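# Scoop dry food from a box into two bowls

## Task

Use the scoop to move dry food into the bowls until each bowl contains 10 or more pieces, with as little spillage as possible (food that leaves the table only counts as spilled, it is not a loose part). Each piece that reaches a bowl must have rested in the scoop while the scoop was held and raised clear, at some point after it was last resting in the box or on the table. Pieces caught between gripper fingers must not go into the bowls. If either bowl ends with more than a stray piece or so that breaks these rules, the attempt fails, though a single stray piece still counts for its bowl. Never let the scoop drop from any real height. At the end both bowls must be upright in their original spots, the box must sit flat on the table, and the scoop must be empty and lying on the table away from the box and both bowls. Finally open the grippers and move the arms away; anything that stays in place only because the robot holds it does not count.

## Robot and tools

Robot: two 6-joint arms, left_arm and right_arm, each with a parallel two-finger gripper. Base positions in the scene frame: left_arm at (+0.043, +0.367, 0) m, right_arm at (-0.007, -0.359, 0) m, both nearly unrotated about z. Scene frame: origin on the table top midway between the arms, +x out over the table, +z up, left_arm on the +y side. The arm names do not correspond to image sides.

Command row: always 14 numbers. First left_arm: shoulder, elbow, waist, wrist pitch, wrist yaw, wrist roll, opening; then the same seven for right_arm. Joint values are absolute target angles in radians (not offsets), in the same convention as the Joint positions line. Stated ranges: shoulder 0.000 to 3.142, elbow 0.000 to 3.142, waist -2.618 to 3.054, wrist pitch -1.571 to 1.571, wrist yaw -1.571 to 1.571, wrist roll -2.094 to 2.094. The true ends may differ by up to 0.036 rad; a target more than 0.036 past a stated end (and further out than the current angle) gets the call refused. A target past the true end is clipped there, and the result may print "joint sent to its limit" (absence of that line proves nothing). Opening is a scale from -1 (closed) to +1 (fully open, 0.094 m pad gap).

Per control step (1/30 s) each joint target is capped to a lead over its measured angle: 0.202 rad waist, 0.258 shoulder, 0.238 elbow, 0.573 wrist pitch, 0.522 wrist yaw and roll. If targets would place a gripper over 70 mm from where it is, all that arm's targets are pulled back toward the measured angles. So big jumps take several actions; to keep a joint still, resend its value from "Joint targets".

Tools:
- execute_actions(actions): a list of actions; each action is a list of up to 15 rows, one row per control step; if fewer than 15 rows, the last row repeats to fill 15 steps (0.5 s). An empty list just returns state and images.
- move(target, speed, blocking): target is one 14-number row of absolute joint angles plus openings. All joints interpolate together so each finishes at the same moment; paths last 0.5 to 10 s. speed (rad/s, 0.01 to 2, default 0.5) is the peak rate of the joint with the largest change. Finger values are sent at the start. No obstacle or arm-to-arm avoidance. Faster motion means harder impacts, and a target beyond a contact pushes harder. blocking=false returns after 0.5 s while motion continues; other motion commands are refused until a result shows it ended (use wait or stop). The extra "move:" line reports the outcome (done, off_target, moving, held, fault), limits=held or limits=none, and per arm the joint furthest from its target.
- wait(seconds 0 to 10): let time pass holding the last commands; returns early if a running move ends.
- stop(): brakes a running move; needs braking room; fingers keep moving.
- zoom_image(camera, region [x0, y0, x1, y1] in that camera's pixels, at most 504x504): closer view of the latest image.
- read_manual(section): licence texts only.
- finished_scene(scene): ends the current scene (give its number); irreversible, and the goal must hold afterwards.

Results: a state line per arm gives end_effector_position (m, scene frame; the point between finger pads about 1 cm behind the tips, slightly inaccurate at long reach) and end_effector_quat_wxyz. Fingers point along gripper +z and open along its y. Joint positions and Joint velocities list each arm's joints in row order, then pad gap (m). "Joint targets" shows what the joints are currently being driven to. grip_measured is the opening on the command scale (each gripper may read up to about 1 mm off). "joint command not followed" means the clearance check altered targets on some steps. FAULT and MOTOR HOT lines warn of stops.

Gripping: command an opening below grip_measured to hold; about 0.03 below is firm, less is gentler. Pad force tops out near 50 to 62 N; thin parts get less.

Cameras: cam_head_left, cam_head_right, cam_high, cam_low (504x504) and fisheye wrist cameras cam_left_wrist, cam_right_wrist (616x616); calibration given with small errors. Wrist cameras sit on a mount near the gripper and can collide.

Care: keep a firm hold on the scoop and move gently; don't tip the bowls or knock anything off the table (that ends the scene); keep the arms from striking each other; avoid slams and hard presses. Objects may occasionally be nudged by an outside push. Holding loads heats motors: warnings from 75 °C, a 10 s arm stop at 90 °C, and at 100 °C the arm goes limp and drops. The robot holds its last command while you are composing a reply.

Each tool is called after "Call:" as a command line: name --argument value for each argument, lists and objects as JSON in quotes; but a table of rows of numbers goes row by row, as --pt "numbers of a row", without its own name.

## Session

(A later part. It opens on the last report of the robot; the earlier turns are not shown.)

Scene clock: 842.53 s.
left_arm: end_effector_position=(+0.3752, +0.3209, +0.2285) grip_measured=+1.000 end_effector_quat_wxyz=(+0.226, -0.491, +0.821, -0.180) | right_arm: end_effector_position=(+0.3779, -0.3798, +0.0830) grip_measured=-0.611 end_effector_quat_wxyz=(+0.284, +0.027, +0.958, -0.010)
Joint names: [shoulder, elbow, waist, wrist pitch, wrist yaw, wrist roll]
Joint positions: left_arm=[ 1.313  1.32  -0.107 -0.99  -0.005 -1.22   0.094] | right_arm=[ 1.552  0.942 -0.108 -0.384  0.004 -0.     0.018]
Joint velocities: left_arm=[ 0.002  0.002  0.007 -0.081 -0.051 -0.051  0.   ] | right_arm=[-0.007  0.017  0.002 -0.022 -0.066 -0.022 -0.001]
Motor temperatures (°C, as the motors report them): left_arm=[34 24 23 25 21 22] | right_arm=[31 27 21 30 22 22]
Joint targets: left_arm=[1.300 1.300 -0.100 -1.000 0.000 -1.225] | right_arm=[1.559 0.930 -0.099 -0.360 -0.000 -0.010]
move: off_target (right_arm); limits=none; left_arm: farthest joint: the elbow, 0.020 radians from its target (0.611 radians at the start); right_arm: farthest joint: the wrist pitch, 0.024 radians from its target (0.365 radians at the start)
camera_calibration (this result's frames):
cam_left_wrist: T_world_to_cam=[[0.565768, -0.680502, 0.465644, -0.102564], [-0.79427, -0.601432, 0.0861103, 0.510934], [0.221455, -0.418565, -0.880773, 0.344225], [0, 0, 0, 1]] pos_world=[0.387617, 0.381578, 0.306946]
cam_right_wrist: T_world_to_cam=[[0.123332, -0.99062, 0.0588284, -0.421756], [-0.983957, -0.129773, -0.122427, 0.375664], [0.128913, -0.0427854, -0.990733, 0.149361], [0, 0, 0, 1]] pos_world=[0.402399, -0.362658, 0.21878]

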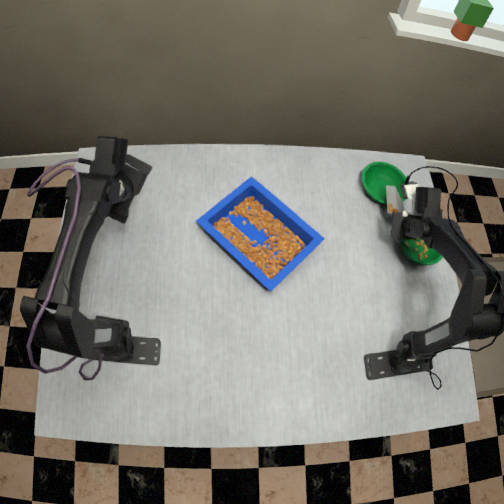

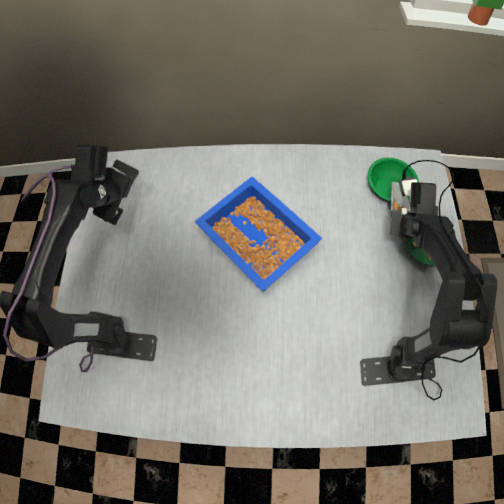

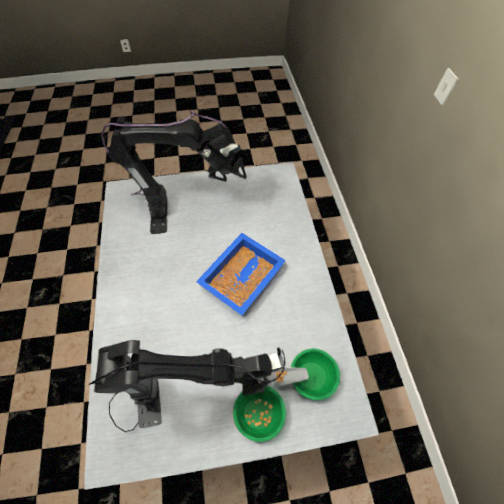

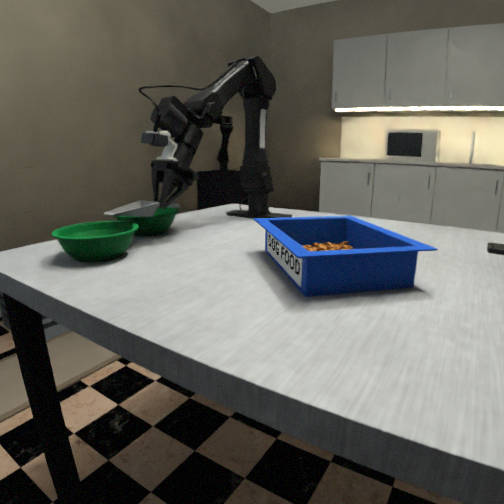

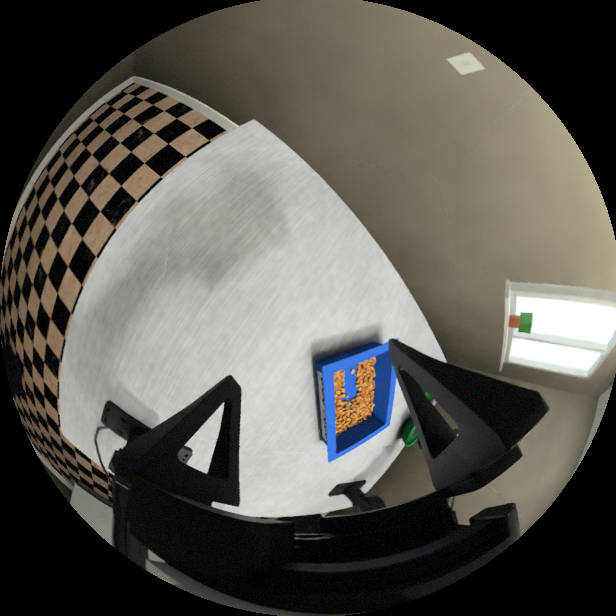

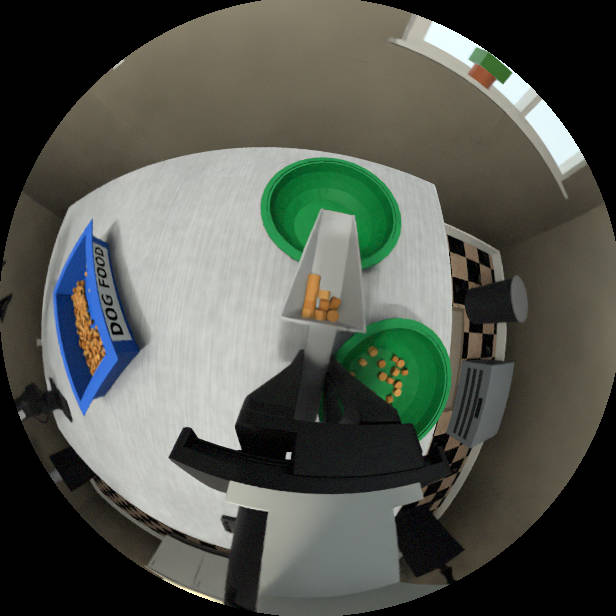

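Call:
move --target '[1.3,1.3,-0.1,-1.0,0,-1.225,1,1.70,1.35,-0.099,-0.84,0,-0.01,-0.645]' --speed 0.35

Call:
zoom_image --camera "cam_low" --region '[40, 150, 200, 270]'

Call:
zoom_image --camera "cam_right_wrist" --region '[230, 140, 430, 345]'

Scene clock: 851.57 s.
left_arm: end_effector_position=(+0.3752, +0.3209, +0.2285) grip_measured=+1.000 end_effector_quat_wxyz=(+0.226, -0.491, +0.821, -0.180) | right_arm: end_effector_position=(+0.3794, -0.3799, +0.1130) grip_measured=-0.611 end_effector_quat_wxyz=(+0.176, +0.028, +0.984, -0.007)
Joint names: [shoulder, elbow, waist, wrist pitch, wrist yaw, wrist roll]
Joint positions: left_arm=[ 1.313  1.32  -0.107 -0.99  -0.005 -1.22   0.094] | right_arm=[ 1.689  1.311 -0.108 -0.837  0.004 -0.     0.018]
Joint velocities: left_arm=[-0.002  0.007 -0.017 -0.051  0.007 -0.022  0.   ] | right_arm=[-0.012  0.012 -0.002  0.051 -0.081  0.051 -0.   ]
Motor temperatures (°C, as the motors report them): left_arm=[32 24 23 25 21 22] | right_arm=[31 28 21 30 22 22]
Joint targets: left_arm=[1.300 1.300 -0.100 -1.000 -0.000 -1.225] | right_arm=[1.700 1.350 -0.099 -0.840 0.000 -0.010]
move: off_target (right_arm); limits=none; left_arm: farthest joint: the elbow, 0.020 radians from its target (0.020 radians at the start); right_arm: farthest joint: the elbow, 0.039 radians from its target (0.408 radians at the start)
camera_calibration (this result's frames):
cam_left_wrist: T_world_to_cam=[[0.565768, -0.680502, 0.465644, -0.102564], [-0.79427, -0.601432, 0.0861103, 0.510934], [0.221455, -0.418565, -0.880773, 0.344225], [0, 0, 0, 1]] pos_world=[0.387617, 0.381578, 0.306946]
cam_right_wrist: T_world_to_cam=[[0.131897, -0.991095, 0.0182615, -0.422646], [-0.987009, -0.129604, 0.094957, 0.357537], [-0.0917447, -0.0305488, -0.995314, 0.267708], [0, 0, 0, 1]] pos_world=[0.433199, -0.364366, 0.240221]

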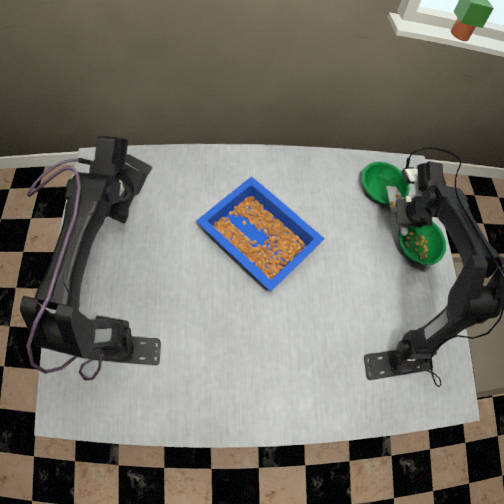

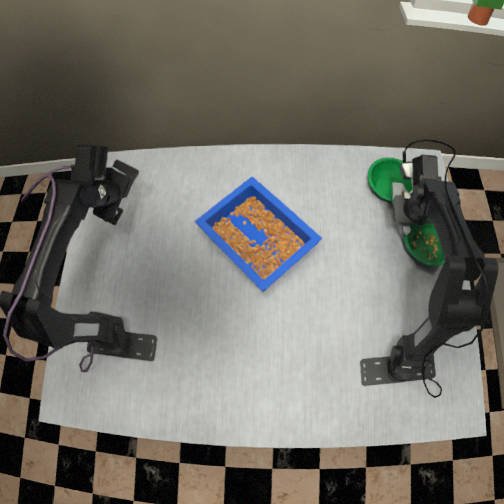

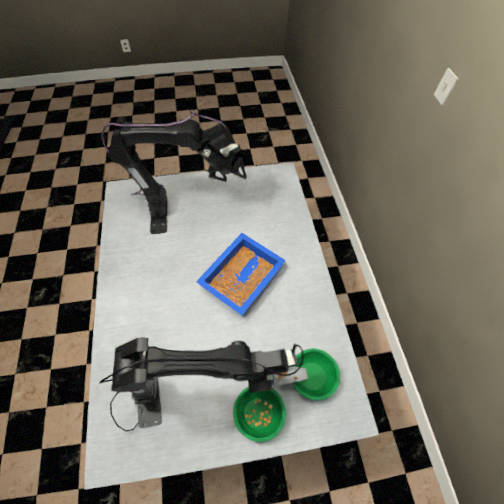

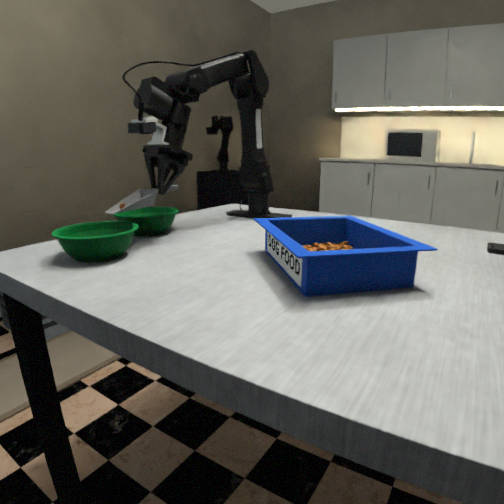

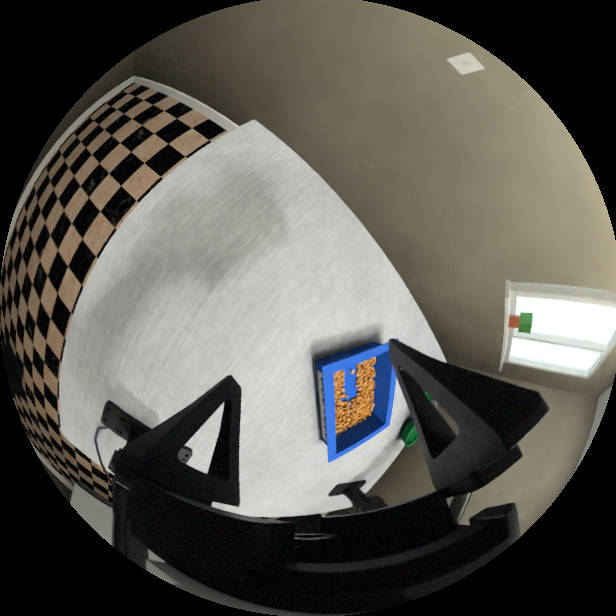

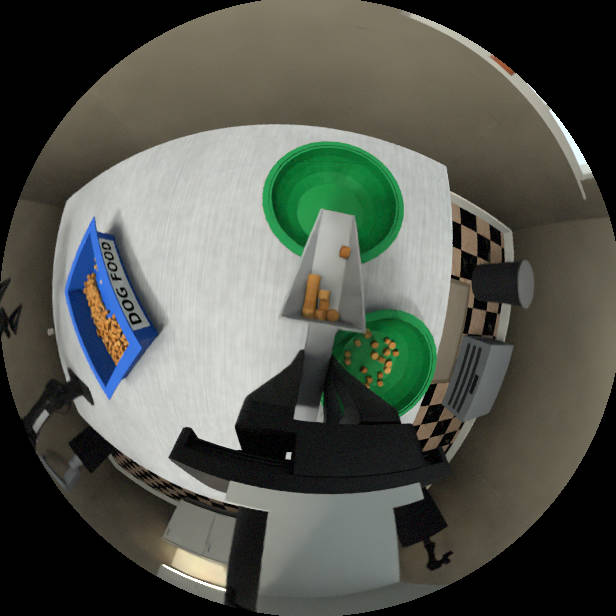

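Region (40, 150, 200, 270) of cam_low's 504x504 image, scaled by 3.150, with more detail than that image has; it fills the top 378 rows of this view, and the rest is white.

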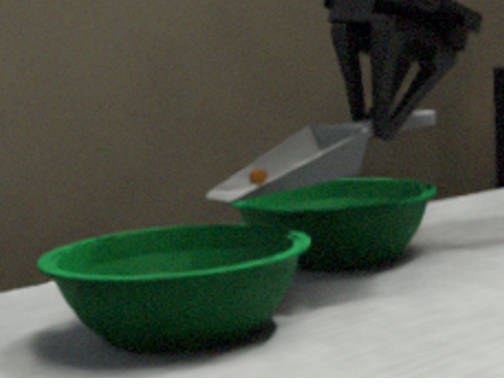

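Region (230, 140, 430, 345) of cam_right_wrist's 616x616 image, scaled by 2.459, with more detail than that image has; it fills the left 492 columns of this view, and the rest is white.

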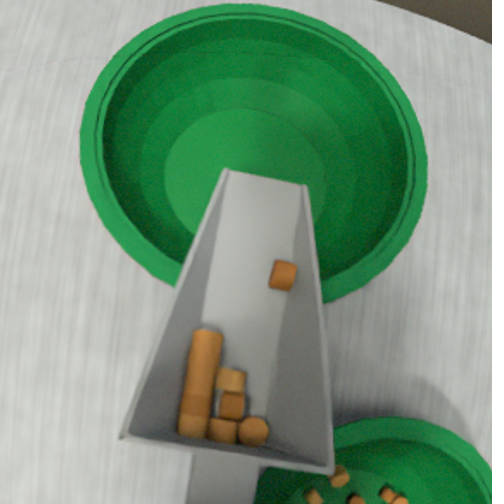

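Call:
move --target '[1.3,1.3,-0.1,-1.0,0,-1.225,1,1.895,1.705,-0.099,-1.185,0,-0.01,-0.645]' --speed 0.25

Call:
zoom_image --camera "cam_right_wrist" --region '[230, 120, 430, 345]'

Scene clock: 857.00 s.
left_arm: end_effector_position=(+0.3752, +0.3209, +0.2285) grip_measured=+1.000 end_effector_quat_wxyz=(+0.226, -0.491, +0.821, -0.180) | right_arm: end_effector_position=(+0.3882, -0.3804, +0.1293) grip_measured=-0.611 end_effector_quat_wxyz=(+0.085, +0.028, +0.996, -0.004)
Joint names: [shoulder, elbow, waist, wrist pitch, wrist yaw, wrist roll]
Joint positions: left_arm=[ 1.313  1.32  -0.107 -0.99  -0.005 -1.22   0.094] | right_arm=[ 1.887  1.665 -0.108 -1.179  0.004 -0.     0.018]
Joint velocities: left_arm=[ 0.007  0.002  0.012  0.022 -0.007 -0.139  0.   ] | right_arm=[ 0.012 -0.002 -0.002 -0.051 -0.007  0.095  0.001]
Motor temperatures (°C, as the motors report them): left_arm=[31 24 23 26 21 22] | right_arm=[31 28 21 29 22 22]
Joint targets: left_arm=[1.300 1.300 -0.100 -1.000 0.000 -1.225] | right_arm=[1.895 1.705 -0.099 -1.185 0.000 -0.010]
move: off_target (right_arm); limits=none; left_arm: farthest joint: the elbow, 0.020 radians from its target (0.020 radians at the start); right_arm: farthest joint: the elbow, 0.040 radians from its target (0.394 radians at the start)
camera_calibration (this result's frames):
cam_left_wrist: T_world_to_cam=[[0.565768, -0.680502, 0.465644, -0.102564], [-0.79427, -0.601432, 0.0861103, 0.510934], [0.221455, -0.418565, -0.880773, 0.344225], [0, 0, 0, 1]] pos_world=[0.387617, 0.381578, 0.306946]
cam_right_wrist: T_world_to_cam=[[0.132072, -0.991105, -0.0163724, -0.420172], [-0.952896, -0.131496, 0.27331, 0.327528], [-0.273031, -0.0204955, -0.961787, 0.354636], [0, 0, 0, 1]] pos_world=[0.46442, -0.366098, 0.244688]

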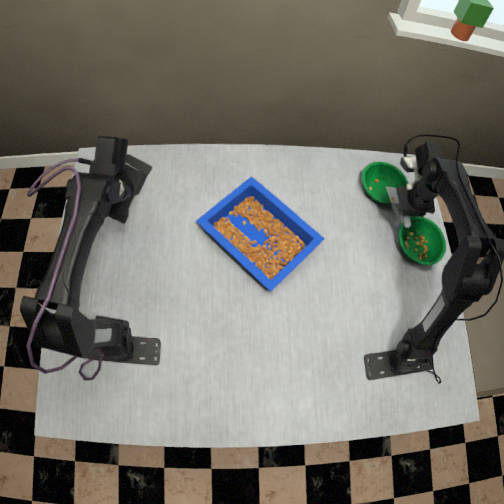

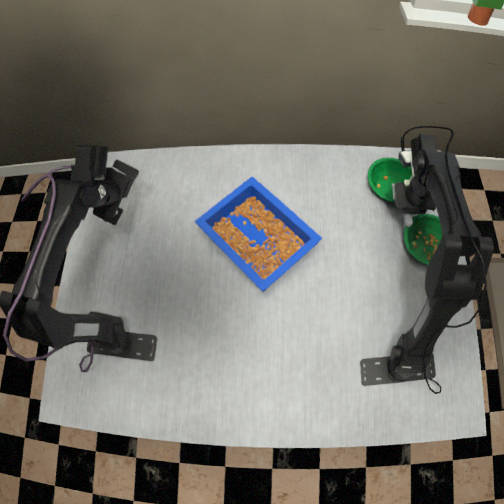

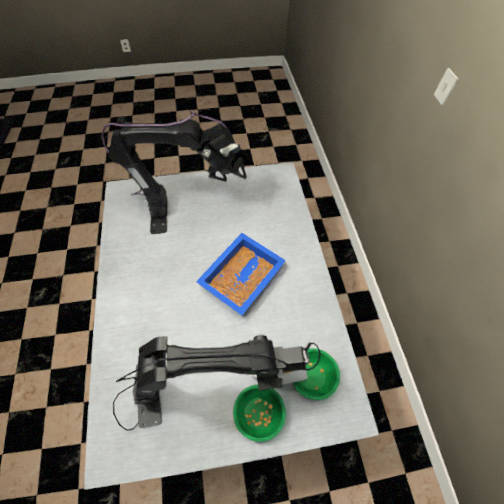

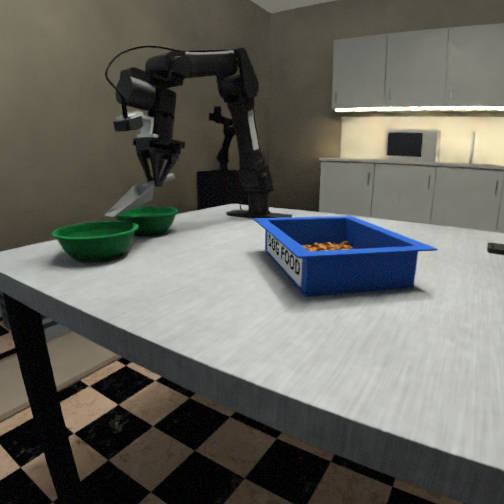

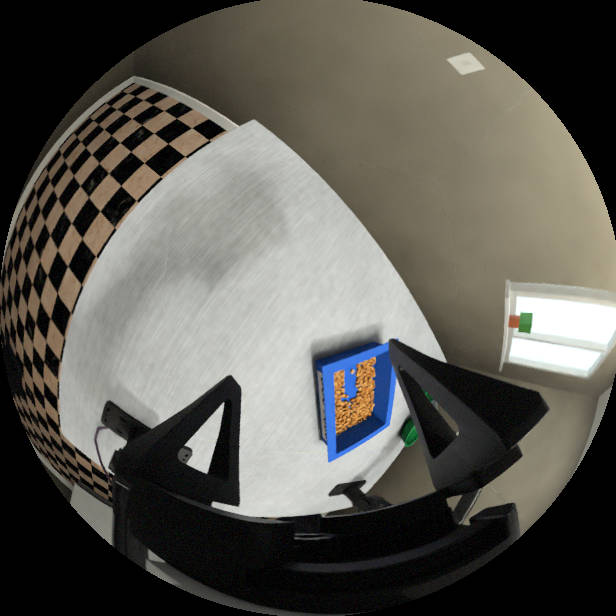

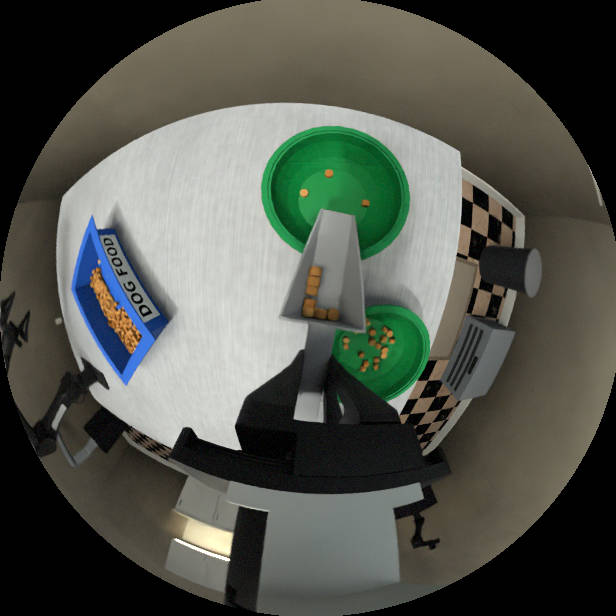

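Region (230, 120, 430, 345) of cam_right_wrist's 616x616 image, scaled by 2.240, with more detail than that image has.

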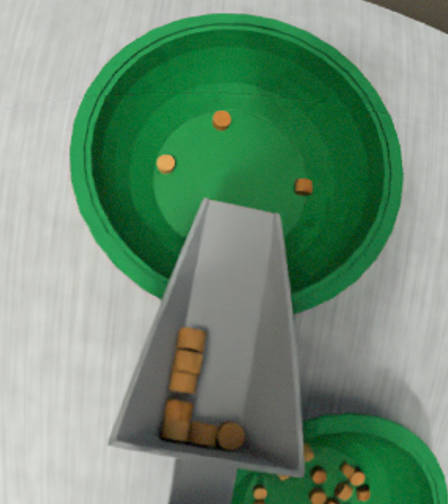

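Call:
move --target '[1.3,1.3,-0.1,-1.0,0,-1.225,1,2.09,2.05,-0.099,-1.48,0,-0.01,-0.645]' --speed 0.3

Call:
zoom_image --camera "cam_right_wrist" --region '[230, 100, 430, 345]'

Scene clock: 862.30 s.
left_arm: end_effector_position=(+0.3752, +0.3209, +0.2285) grip_measured=+1.000 end_effector_quat_wxyz=(+0.226, -0.491, +0.821, -0.180) | right_arm: end_effector_position=(+0.3964, -0.3808, +0.1428) grip_measured=-0.611 end_effector_quat_wxyz=(+0.013, +0.028, +1.000, -0.002)
Joint names: [shoulder, elbow, waist, wrist pitch, wrist yaw, wrist roll]
Joint positions: left_arm=[ 1.313  1.32  -0.107 -0.99  -0.005 -1.22   0.094] | right_arm=[ 2.082  2.01  -0.108 -1.472  0.004 -0.     0.018]
Joint velocities: left_arm=[-0.002  0.002 -0.007  0.066  0.022 -0.022  0.   ] | right_arm=[ 0.002 -0.007  0.002  0.007 -0.007  0.037 -0.   ]
Motor temperatures (°C, as the motors report them): left_arm=[30 24 23 26 21 22] | right_arm=[32 29 21 29 22 22]
Joint targets: left_arm=[1.300 1.300 -0.100 -1.000 -0.000 -1.225] | right_arm=[2.090 2.050 -0.099 -1.480 -0.000 -0.010]
move: off_target (right_arm); limits=none; left_arm: farthest joint: the elbow, 0.020 radians from its target (0.020 radians at the start); right_arm: farthest joint: the elbow, 0.040 radians from its target (0.385 radians at the start)
camera_calibration (this result's frames):
cam_left_wrist: T_world_to_cam=[[0.565768, -0.680502, 0.465644, -0.102564], [-0.79427, -0.601432, 0.0861103, 0.510934], [0.221455, -0.418565, -0.880773, 0.344225], [0, 0, 0, 1]] pos_world=[0.387617, 0.381578, 0.306946]
cam_right_wrist: T_world_to_cam=[[0.127837, -0.99087, -0.042829, -0.415947], [-0.904362, -0.134187, 0.405122, 0.292554], [-0.40717, -0.0130568, -0.913259, 0.418913], [0, 0, 0, 1]] pos_world=[0.488317, -0.367423, 0.246241]

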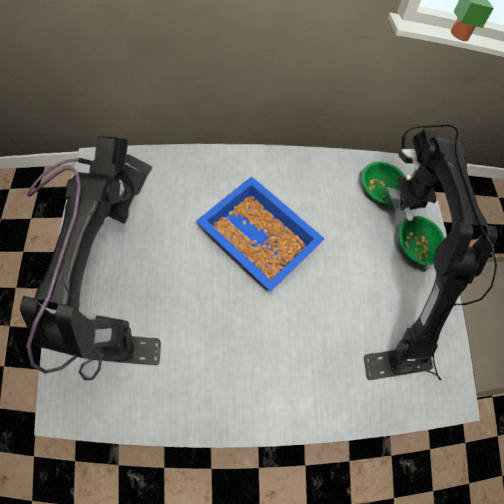

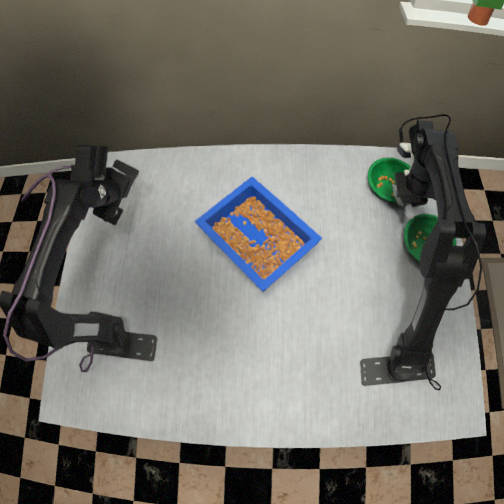

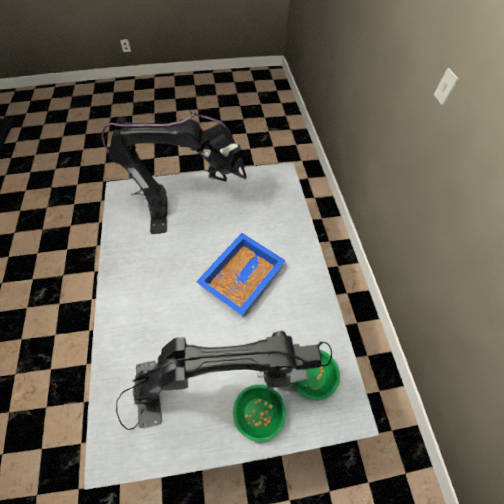

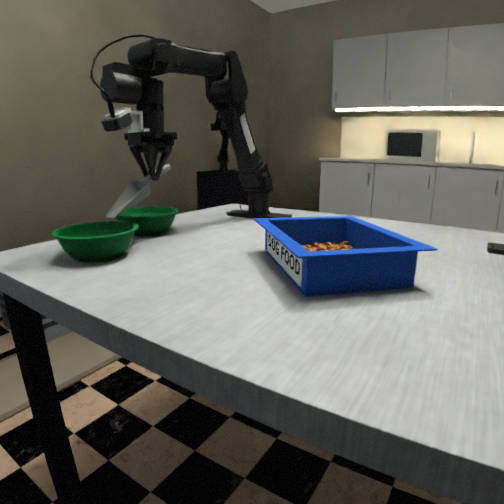

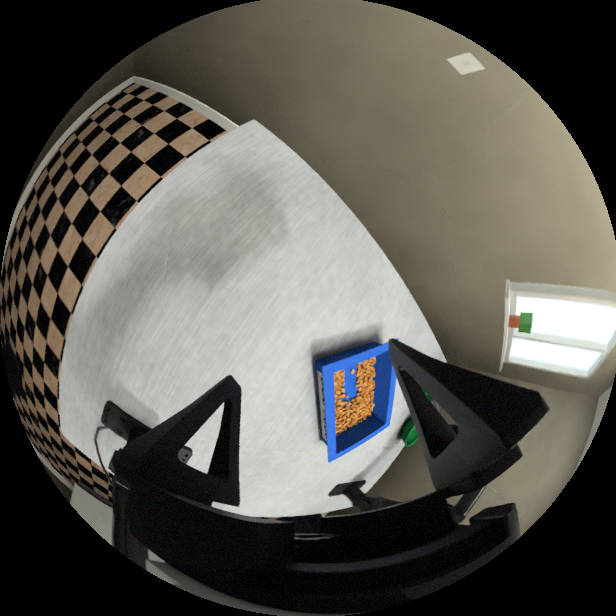

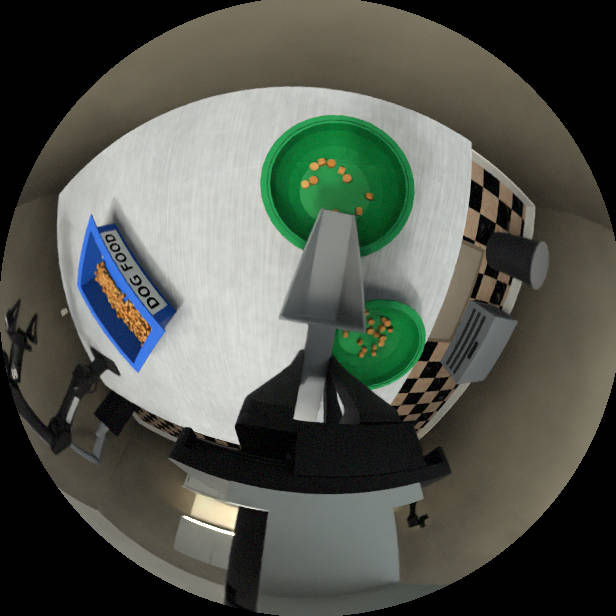

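Region (230, 100, 430, 345) of cam_right_wrist's 616x616 image, scaled by 2.057, with more detail than that image has; it fills the left 411 columns of this view, and the rest is white.

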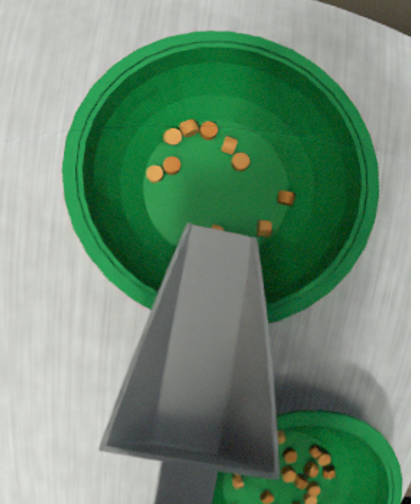

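Call:
move --target '[1.3,1.3,-0.1,-1.0,0,-1.225,1,1.257,0.837,0.235,-0.676,0,-0.01,-0.645]' --speed 0.7

Call:
zoom_image --camera "cam_high" --region '[280, 335, 360, 415]'

Scene clock: 889.80 s.
left_arm: end_effector_position=(+0.3752, +0.3209, +0.2285) grip_measured=+1.000 end_effector_quat_wxyz=(+0.226, -0.491, +0.821, -0.180) | right_arm: end_effector_position=(+0.2791, -0.2770, +0.0966) grip_measured=-0.611 end_effector_quat_wxyz=(+0.213, -0.135, +0.967, +0.028)
Joint names: [shoulder, elbow, waist, wrist pitch, wrist yaw, wrist roll]
Joint positions: left_arm=[ 1.313  1.32  -0.107 -0.99  -0.005 -1.22   0.094] | right_arm=[ 1.288  0.848  0.224 -0.698  0.004 -0.     0.018]
Joint velocities: left_arm=[ 0.002  0.007 -0.007  0.037  0.037 -0.022  0.   ] | right_arm=[ 0.012  0.012  0.002  0.007  0.022  0.007 -0.   ]
Motor temperatures (°C, as the motors report them): left_arm=[29 24 23 26 21 22] | right_arm=[34 29 21 28 22 22]
Joint targets: left_arm=[1.300 1.300 -0.100 -1.000 0.000 -1.225] | right_arm=[1.257 0.837 0.235 -0.676 0.000 -0.010]
move: off_target (right_arm); limits=none; left_arm: farthest joint: the elbow, 0.020 radians from its target (0.020 radians at the start); right_arm: farthest joint: the shoulder, 0.031 radians from its target (0.825 radians at the start)
camera_calibration (this result's frames):
cam_left_wrist: T_world_to_cam=[[0.565768, -0.680502, 0.465644, -0.102564], [-0.79427, -0.601432, 0.0861103, 0.510934], [0.221455, -0.418565, -0.880773, 0.344225], [0, 0, 0, 1]] pos_world=[0.387617, 0.381578, 0.306946]
cam_right_wrist: T_world_to_cam=[[0.446372, -0.894244, 0.0328516, -0.369448], [-0.894846, -0.446017, 0.0178629, 0.167521], [-0.00132146, -0.0373706, -0.999301, 0.218665], [0, 0, 0, 1]] pos_world=[0.315106, -0.247488, 0.227657]

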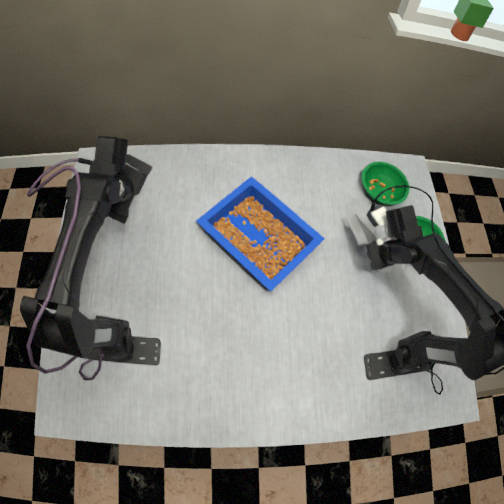

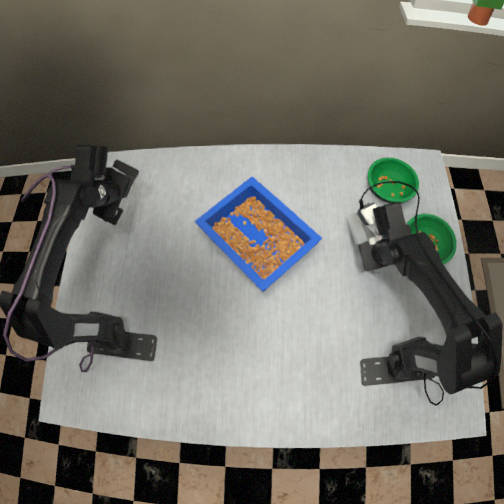

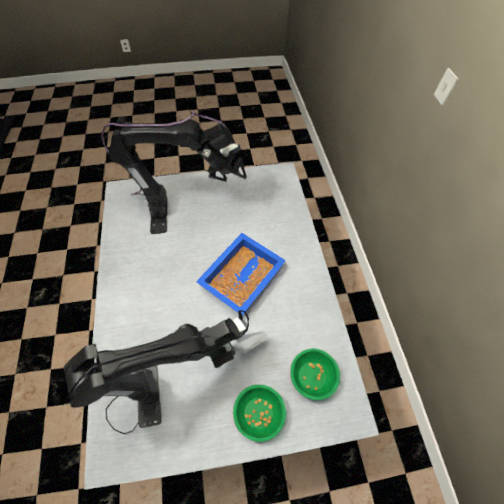

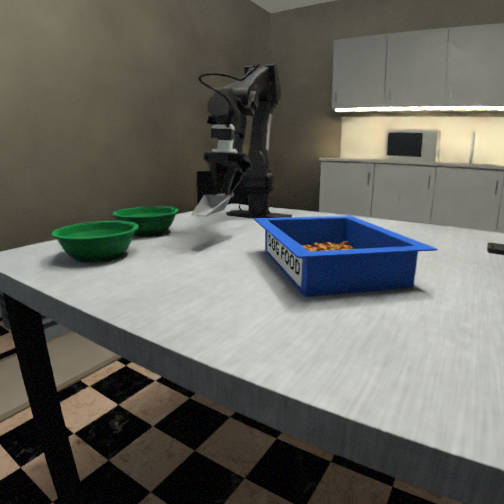

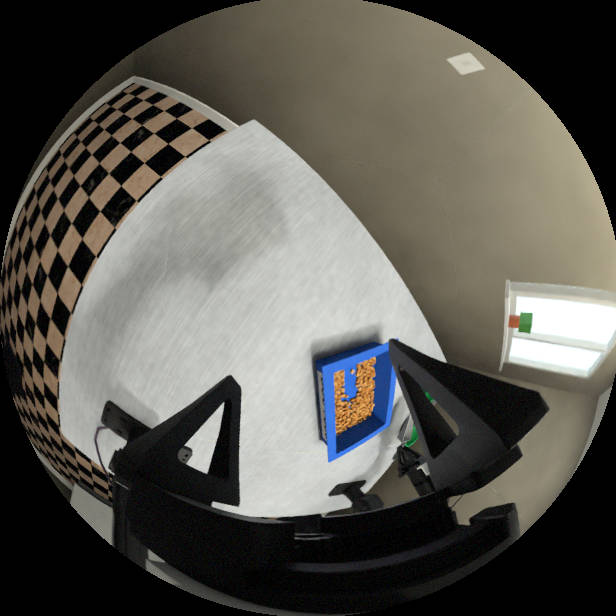

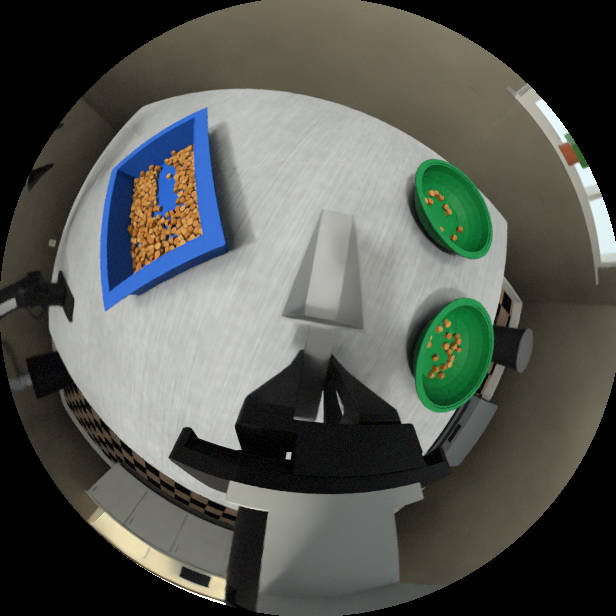

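Region (280, 335, 360, 415) of cam_high's 504x504 image, scaled by 6.300, with more detail than that image has.

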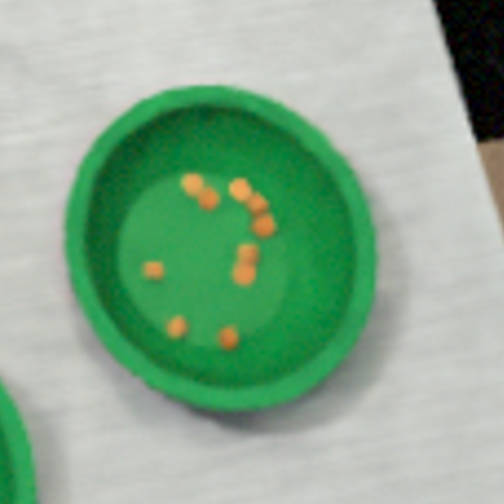

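Call:
move --target '[1.3,1.3,-0.1,-1.0,0,-1.225,1,1.407,0.626,0.235,-0.348,0,-0.01,-0.645]' --speed 0.35

Call:
zoom_image --camera "cam_low" --region '[160, 170, 280, 260]'

Scene clock: 900.20 s.
left_arm: end_effector_position=(+0.3752, +0.3209, +0.2285) grip_measured=+1.000 end_effector_quat_wxyz=(+0.226, -0.491, +0.821, -0.180) | right_arm: end_effector_position=(+0.2824, -0.2760, +0.0308) grip_measured=-0.611 end_effector_quat_wxyz=(+0.220, -0.134, +0.966, +0.029)
Joint names: [shoulder, elbow, waist, wrist pitch, wrist yaw, wrist roll]
Joint positions: left_arm=[ 1.313  1.32  -0.107 -0.99  -0.005 -1.22   0.094] | right_arm=[ 1.396  0.642  0.224 -0.37   0.004 -0.     0.018]
Joint velocities: left_arm=[-0.007 -0.017  0.002 -0.037 -0.022 -0.022  0.   ] | right_arm=[-0.012  0.012  0.007  0.007 -0.007 -0.007  0.001]
Motor temperatures (°C, as the motors report them): left_arm=[29 24 23 26 21 22] | right_arm=[33 29 21 28 22 22]
Joint targets: left_arm=[1.300 1.300 -0.100 -1.000 0.000 -1.225] | right_arm=[1.407 0.626 0.235 -0.348 0.000 -0.010]
move: off_target (right_arm); limits=none; left_arm: farthest joint: the elbow, 0.020 radians from its target (0.020 radians at the start); right_arm: farthest joint: the wrist pitch, 0.022 radians from its target (0.349 radians at the start)
camera_calibration (this result's frames):
cam_left_wrist: T_world_to_cam=[[0.565768, -0.680502, 0.465644, -0.102564], [-0.79427, -0.601432, 0.0861103, 0.510934], [0.221455, -0.418565, -0.880773, 0.344225], [0, 0, 0, 1]] pos_world=[0.387617, 0.381578, 0.306946]
cam_right_wrist: T_world_to_cam=[[0.445909, -0.894376, 0.0354533, -0.367888], [-0.894995, -0.446059, 0.00399043, 0.172449], [0.0122453, -0.0335099, -0.999363, 0.150097], [0, 0, 0, 1]] pos_world=[0.316548, -0.247078, 0.162356]

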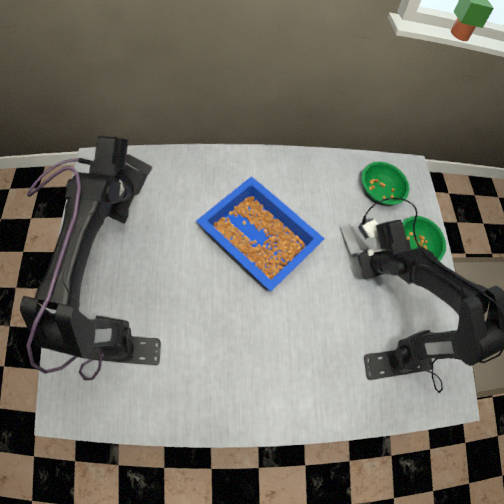

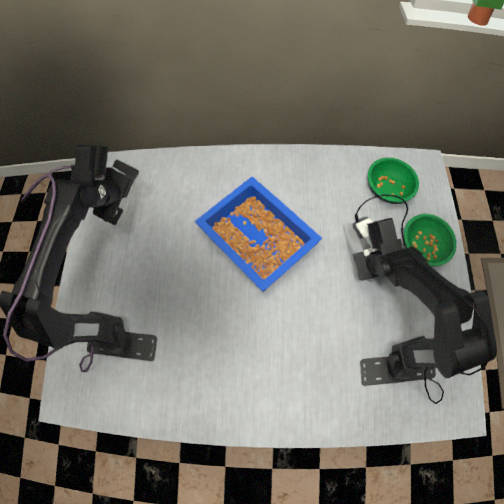

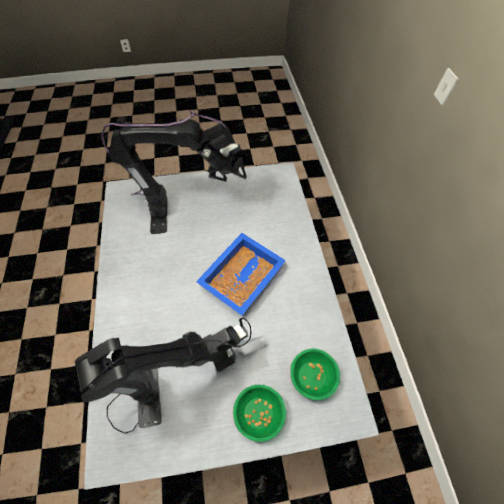

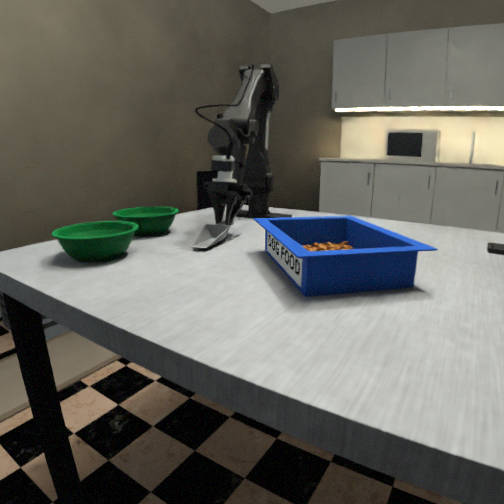

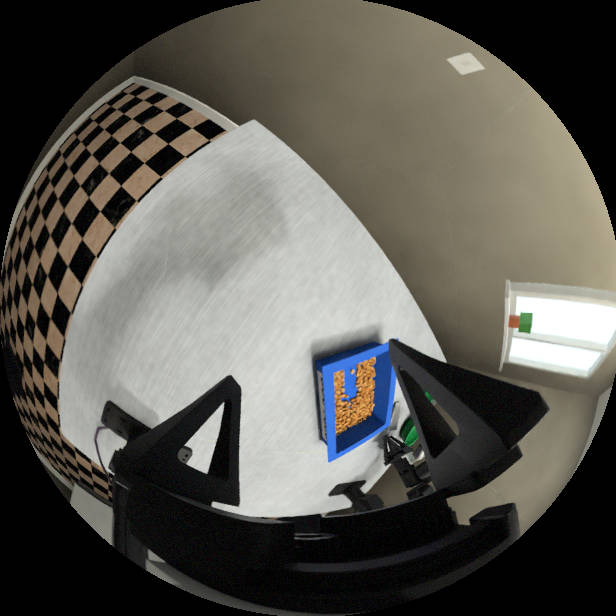

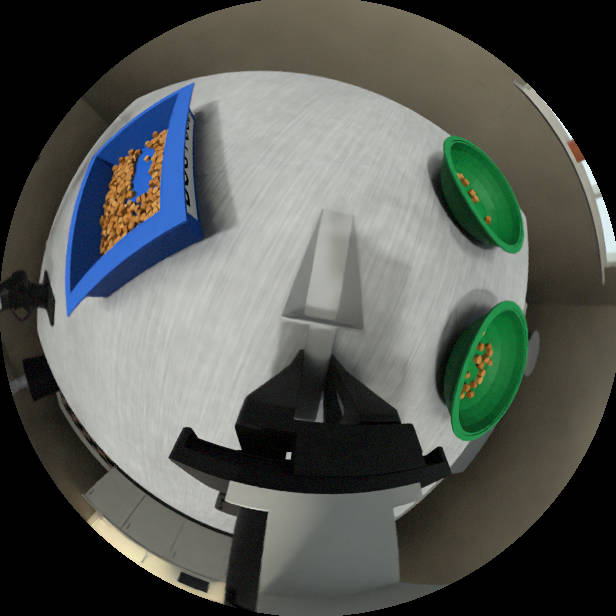

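Region (160, 170, 280, 260) of cam_low's 504x504 image, scaled by 4.200, with more detail than that image has; it fills the top 378 rows of this view, and the rest is white.

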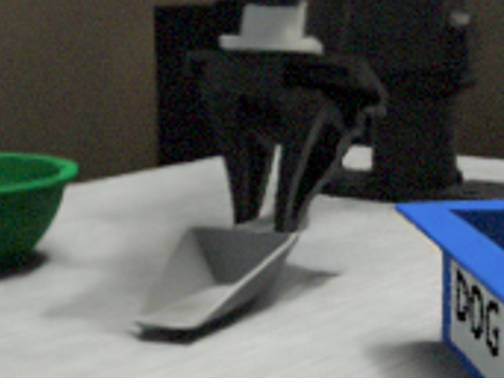

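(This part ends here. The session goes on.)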